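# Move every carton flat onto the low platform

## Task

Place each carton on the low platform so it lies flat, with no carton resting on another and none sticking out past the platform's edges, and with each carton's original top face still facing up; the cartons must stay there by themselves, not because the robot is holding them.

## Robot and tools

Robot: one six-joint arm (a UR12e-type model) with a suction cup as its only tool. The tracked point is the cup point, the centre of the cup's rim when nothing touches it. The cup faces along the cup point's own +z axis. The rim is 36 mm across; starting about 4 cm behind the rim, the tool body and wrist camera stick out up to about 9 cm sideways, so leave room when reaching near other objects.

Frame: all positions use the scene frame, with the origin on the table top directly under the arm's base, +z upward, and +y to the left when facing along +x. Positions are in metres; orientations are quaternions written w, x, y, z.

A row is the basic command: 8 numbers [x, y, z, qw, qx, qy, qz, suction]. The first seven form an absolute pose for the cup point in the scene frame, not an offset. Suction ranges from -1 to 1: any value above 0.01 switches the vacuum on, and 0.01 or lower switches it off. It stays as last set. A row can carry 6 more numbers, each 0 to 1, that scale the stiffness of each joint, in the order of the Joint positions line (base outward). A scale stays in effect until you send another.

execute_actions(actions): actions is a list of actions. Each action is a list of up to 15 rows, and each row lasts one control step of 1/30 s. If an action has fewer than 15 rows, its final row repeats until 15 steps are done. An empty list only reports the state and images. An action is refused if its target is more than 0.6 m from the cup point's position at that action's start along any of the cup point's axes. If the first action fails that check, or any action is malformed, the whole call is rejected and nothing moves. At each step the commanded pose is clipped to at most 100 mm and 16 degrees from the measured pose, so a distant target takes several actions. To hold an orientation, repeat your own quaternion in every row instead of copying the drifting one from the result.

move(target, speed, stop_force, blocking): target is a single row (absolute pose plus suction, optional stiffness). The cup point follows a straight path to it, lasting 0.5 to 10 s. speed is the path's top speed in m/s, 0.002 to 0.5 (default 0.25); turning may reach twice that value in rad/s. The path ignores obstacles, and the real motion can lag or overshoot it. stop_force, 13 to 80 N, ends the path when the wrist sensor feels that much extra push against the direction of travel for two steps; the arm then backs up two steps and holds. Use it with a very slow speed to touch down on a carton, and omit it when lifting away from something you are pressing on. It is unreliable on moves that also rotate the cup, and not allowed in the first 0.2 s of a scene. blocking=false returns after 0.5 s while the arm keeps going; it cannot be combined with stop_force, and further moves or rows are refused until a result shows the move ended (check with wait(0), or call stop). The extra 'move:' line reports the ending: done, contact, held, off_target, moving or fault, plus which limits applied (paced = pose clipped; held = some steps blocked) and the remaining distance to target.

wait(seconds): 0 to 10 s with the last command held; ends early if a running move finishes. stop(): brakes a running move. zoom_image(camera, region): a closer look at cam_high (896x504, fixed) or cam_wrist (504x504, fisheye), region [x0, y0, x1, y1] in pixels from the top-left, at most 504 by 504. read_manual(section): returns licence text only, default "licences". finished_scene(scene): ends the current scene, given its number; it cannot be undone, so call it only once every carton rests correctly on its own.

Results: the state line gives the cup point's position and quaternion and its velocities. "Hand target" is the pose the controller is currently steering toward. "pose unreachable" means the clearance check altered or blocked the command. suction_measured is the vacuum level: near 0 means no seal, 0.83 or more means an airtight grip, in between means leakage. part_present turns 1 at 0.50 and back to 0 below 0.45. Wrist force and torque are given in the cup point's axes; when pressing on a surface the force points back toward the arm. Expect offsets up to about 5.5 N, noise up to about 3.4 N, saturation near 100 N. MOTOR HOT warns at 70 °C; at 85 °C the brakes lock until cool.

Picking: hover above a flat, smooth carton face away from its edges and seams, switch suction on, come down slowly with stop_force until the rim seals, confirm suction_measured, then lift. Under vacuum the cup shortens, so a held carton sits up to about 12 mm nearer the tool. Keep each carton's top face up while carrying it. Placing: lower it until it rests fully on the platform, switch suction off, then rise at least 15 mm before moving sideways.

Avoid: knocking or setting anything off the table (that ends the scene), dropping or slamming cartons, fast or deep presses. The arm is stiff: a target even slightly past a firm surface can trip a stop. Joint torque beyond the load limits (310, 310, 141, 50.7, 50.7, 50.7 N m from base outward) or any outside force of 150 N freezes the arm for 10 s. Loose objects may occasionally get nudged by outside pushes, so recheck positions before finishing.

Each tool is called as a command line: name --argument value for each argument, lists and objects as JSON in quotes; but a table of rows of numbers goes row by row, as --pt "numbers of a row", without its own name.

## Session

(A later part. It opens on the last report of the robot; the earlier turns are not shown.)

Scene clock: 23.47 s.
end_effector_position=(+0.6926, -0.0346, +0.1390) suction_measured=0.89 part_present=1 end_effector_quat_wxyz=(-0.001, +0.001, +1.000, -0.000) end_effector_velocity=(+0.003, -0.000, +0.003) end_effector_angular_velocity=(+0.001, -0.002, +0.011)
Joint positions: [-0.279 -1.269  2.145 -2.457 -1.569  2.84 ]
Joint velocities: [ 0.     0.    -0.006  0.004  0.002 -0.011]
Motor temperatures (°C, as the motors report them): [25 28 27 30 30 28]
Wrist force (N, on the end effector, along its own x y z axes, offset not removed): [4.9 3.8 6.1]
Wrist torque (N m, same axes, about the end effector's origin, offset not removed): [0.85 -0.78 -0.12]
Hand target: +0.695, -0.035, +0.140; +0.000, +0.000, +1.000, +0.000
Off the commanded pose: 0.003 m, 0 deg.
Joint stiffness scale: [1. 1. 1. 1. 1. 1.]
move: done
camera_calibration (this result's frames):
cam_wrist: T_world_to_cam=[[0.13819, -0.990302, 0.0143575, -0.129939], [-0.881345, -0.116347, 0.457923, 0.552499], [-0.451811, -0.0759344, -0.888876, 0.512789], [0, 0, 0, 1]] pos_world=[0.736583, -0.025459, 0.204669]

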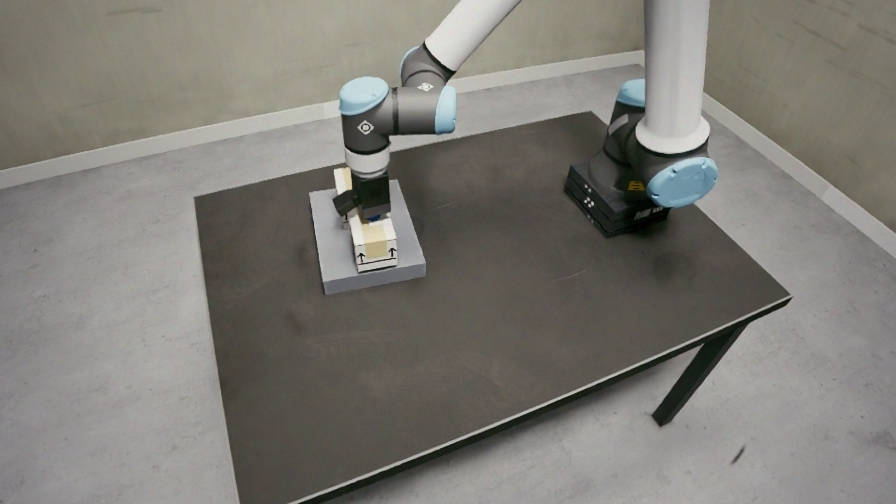

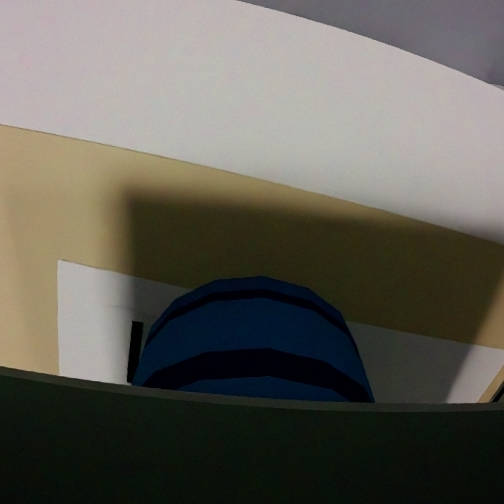

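move --target '[0.695,-0.056,0.118,0,0,1,0,1]' --speed 0.03

execute_actions --actions '[[[0.695,-0.056,0.118,0,0,1,0,0]],[[0.695,-0.056,0.14,0,0,1,0,0],[0.695,-0.056,0.15,0,0,1,0,0],[0.695,-0.056,0.17,0,0,1,0,0]]]'

move --target '[0.64,-0.26,0.3,0,0,1,0,0]' --speed 0.4

zoom_image --camera "cam_high" --region '[260, 100, 500, 340]'

Scene clock: 26.20 s.
end_effector_position=(+0.6976, -0.0551, +0.1218) suction_measured=0.89 part_present=1 end_effector_quat_wxyz=(+0.003, -0.001, +1.000, -0.001) end_effector_velocity=(+0.001, -0.000, -0.000) end_effector_angular_velocity=(-0.001, -0.004, +0.005)
Joint positions: [-0.306 -1.236  2.145 -2.497 -1.569  2.809]
Joint velocities: [-0.     0.001  0.    -0.006  0.    -0.005]
Motor temperatures (°C, as the motors report them): [25 28 27 30 30 28]
Wrist force (N, on the end effector, along its own x y z axes, offset not removed): [-2.8 5.1 1.0]
Wrist torque (N m, same axes, about the end effector's origin, offset not removed): [0.69 0.43 -0.15]
Hand target: +0.695, -0.056, +0.118; +0.000, +0.000, +1.000, +0.000
Off the commanded pose: 0.005 m, 0 deg.
Joint stiffness scale: [1. 1. 1. 1. 1. 1.]
move: off_target
camera_calibration (this result's frames):
cam_wrist: T_world_to_cam=[[0.141846, -0.989734, 0.0174879, -0.153621], [-0.883898, -0.118684, 0.45237, 0.564738], [-0.445651, -0.0796242, -0.891659, 0.493982], [0, 0, 0, 1]] pos_world=[0.741105, -0.0456853, 0.187679]

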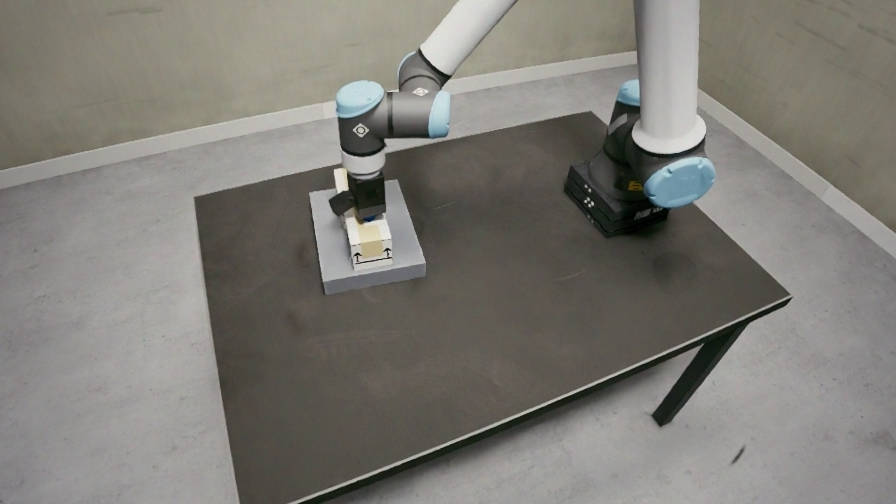

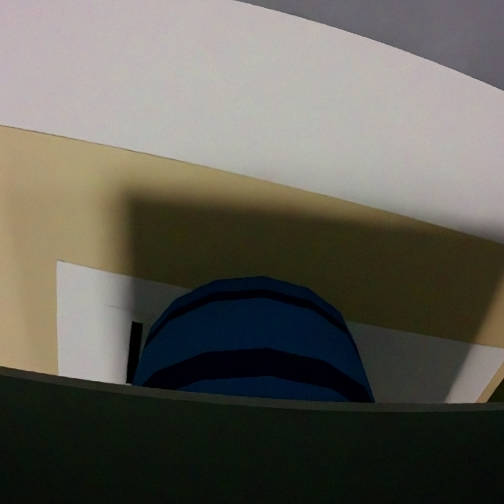

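Scene clock: 27.20 s.
end_effector_position=(+0.6973, -0.0557, +0.1742) suction_measured=0.00 part_present=0 end_effector_quat_wxyz=(+0.007, -0.000, +1.000, -0.003) end_effector_velocity=(-0.005, +0.002, +0.003) end_effector_angular_velocity=(+0.013, +0.042, +0.001)
Joint positions: [-0.307 -1.315  2.124 -2.406 -1.569  2.809]
Joint velocities: [ 0.    -0.004 -0.018  0.066 -0.001 -0.001]
Motor temperatures (°C, as the motors report them): [25 28 27 30 30 28]
Wrist force (N, on the end effector, along its own x y z axes, offset not removed): [5.4 1.5 -1.2]
Wrist torque (N m, same axes, about the end effector's origin, offset not removed): [0.33 -0.99 -0.15]
Hand target: +0.695, -0.056, +0.170; +0.000, +0.000, +1.000, -0.000
Off the commanded pose: 0.005 m, 1 deg.
Joint stiffness scale: [1. 1. 1. 1. 1. 1.]
camera_calibration (this result's frames):
cam_wrist: T_world_to_cam=[[0.141183, -0.98975, 0.0214988, -0.155319], [-0.887668, -0.116947, 0.445386, 0.544668], [-0.438306, -0.0819644, -0.895081, 0.535941], [0, 0, 0, 1]] pos_world=[0.740319, -0.0461022, 0.240463]

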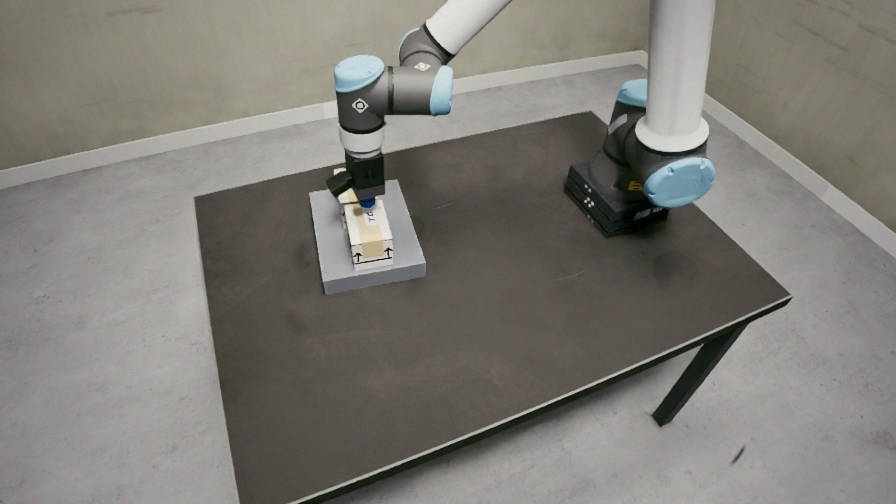

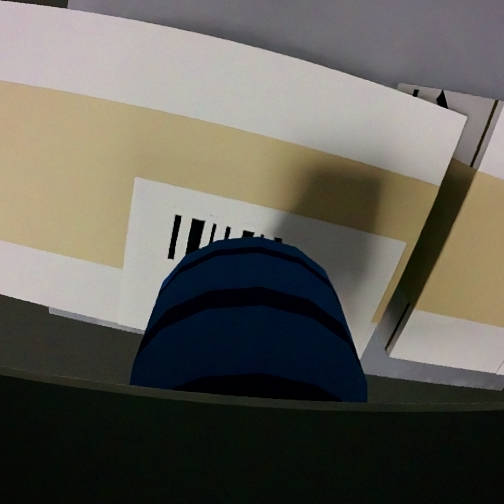

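Scene clock: 28.57 s.
end_effector_position=(+0.6392, -0.2579, +0.2989) suction_measured=0.00 part_present=0 end_effector_quat_wxyz=(-0.000, +0.000, +1.000, -0.000) end_effector_velocity=(+0.001, -0.000, +0.002) end_effector_angular_velocity=(+0.003, +0.003, +0.010)
Joint positions: [-0.618 -1.476  2.038 -2.143 -1.565  2.499]
Joint velocities: [ 0.     0.001 -0.007  0.011  0.    -0.01 ]
Motor temperatures (°C, as the motors report them): [25 28 27 30 30 28]
Wrist force (N, on the end effector, along its own x y z axes, offset not removed): [11.0 6.0 0.2]
Wrist torque (N m, same axes, about the end effector's origin, offset not removed): [0.87 -1.92 0.11]
Hand target: +0.640, -0.260, +0.300; +0.000, +0.000, +1.000, +0.000
Off the commanded pose: 0.003 m, 0 deg.
Joint stiffness scale: [1. 1. 1. 1. 1. 1.]
move: done
camera_calibration (this result's frames):
cam_wrist: T_world_to_cam=[[0.140438, -0.989979, 0.0147697, -0.347441], [-0.881667, -0.118257, 0.456814, 0.406275], [-0.45049, -0.0771759, -0.88944, 0.612823], [0, 0, 0, 1]] pos_world=[0.683063, -0.248619, 0.364609]

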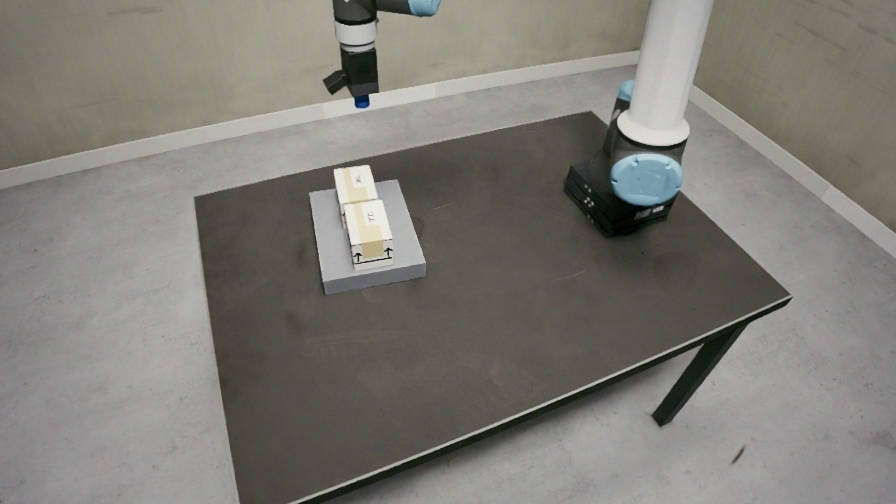

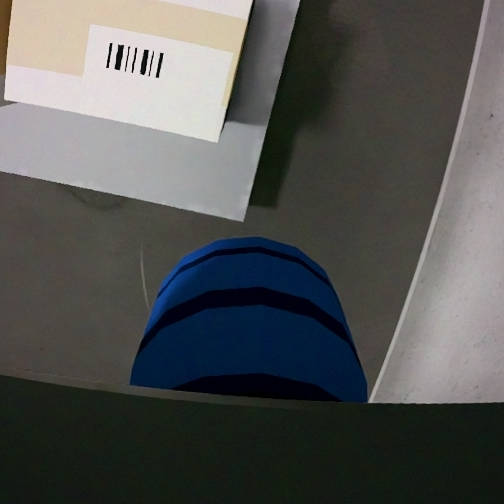

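Region (260, 100, 500, 340) of cam_high's 896x504 image, scaled by 2.100, with more detail than that image has.

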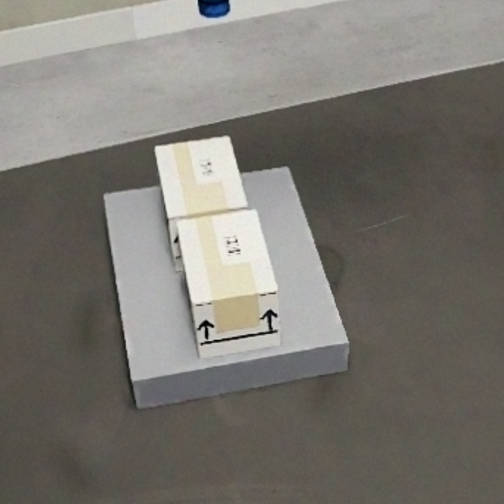

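finished_scene --scene 2

The scene is finished: the task was done.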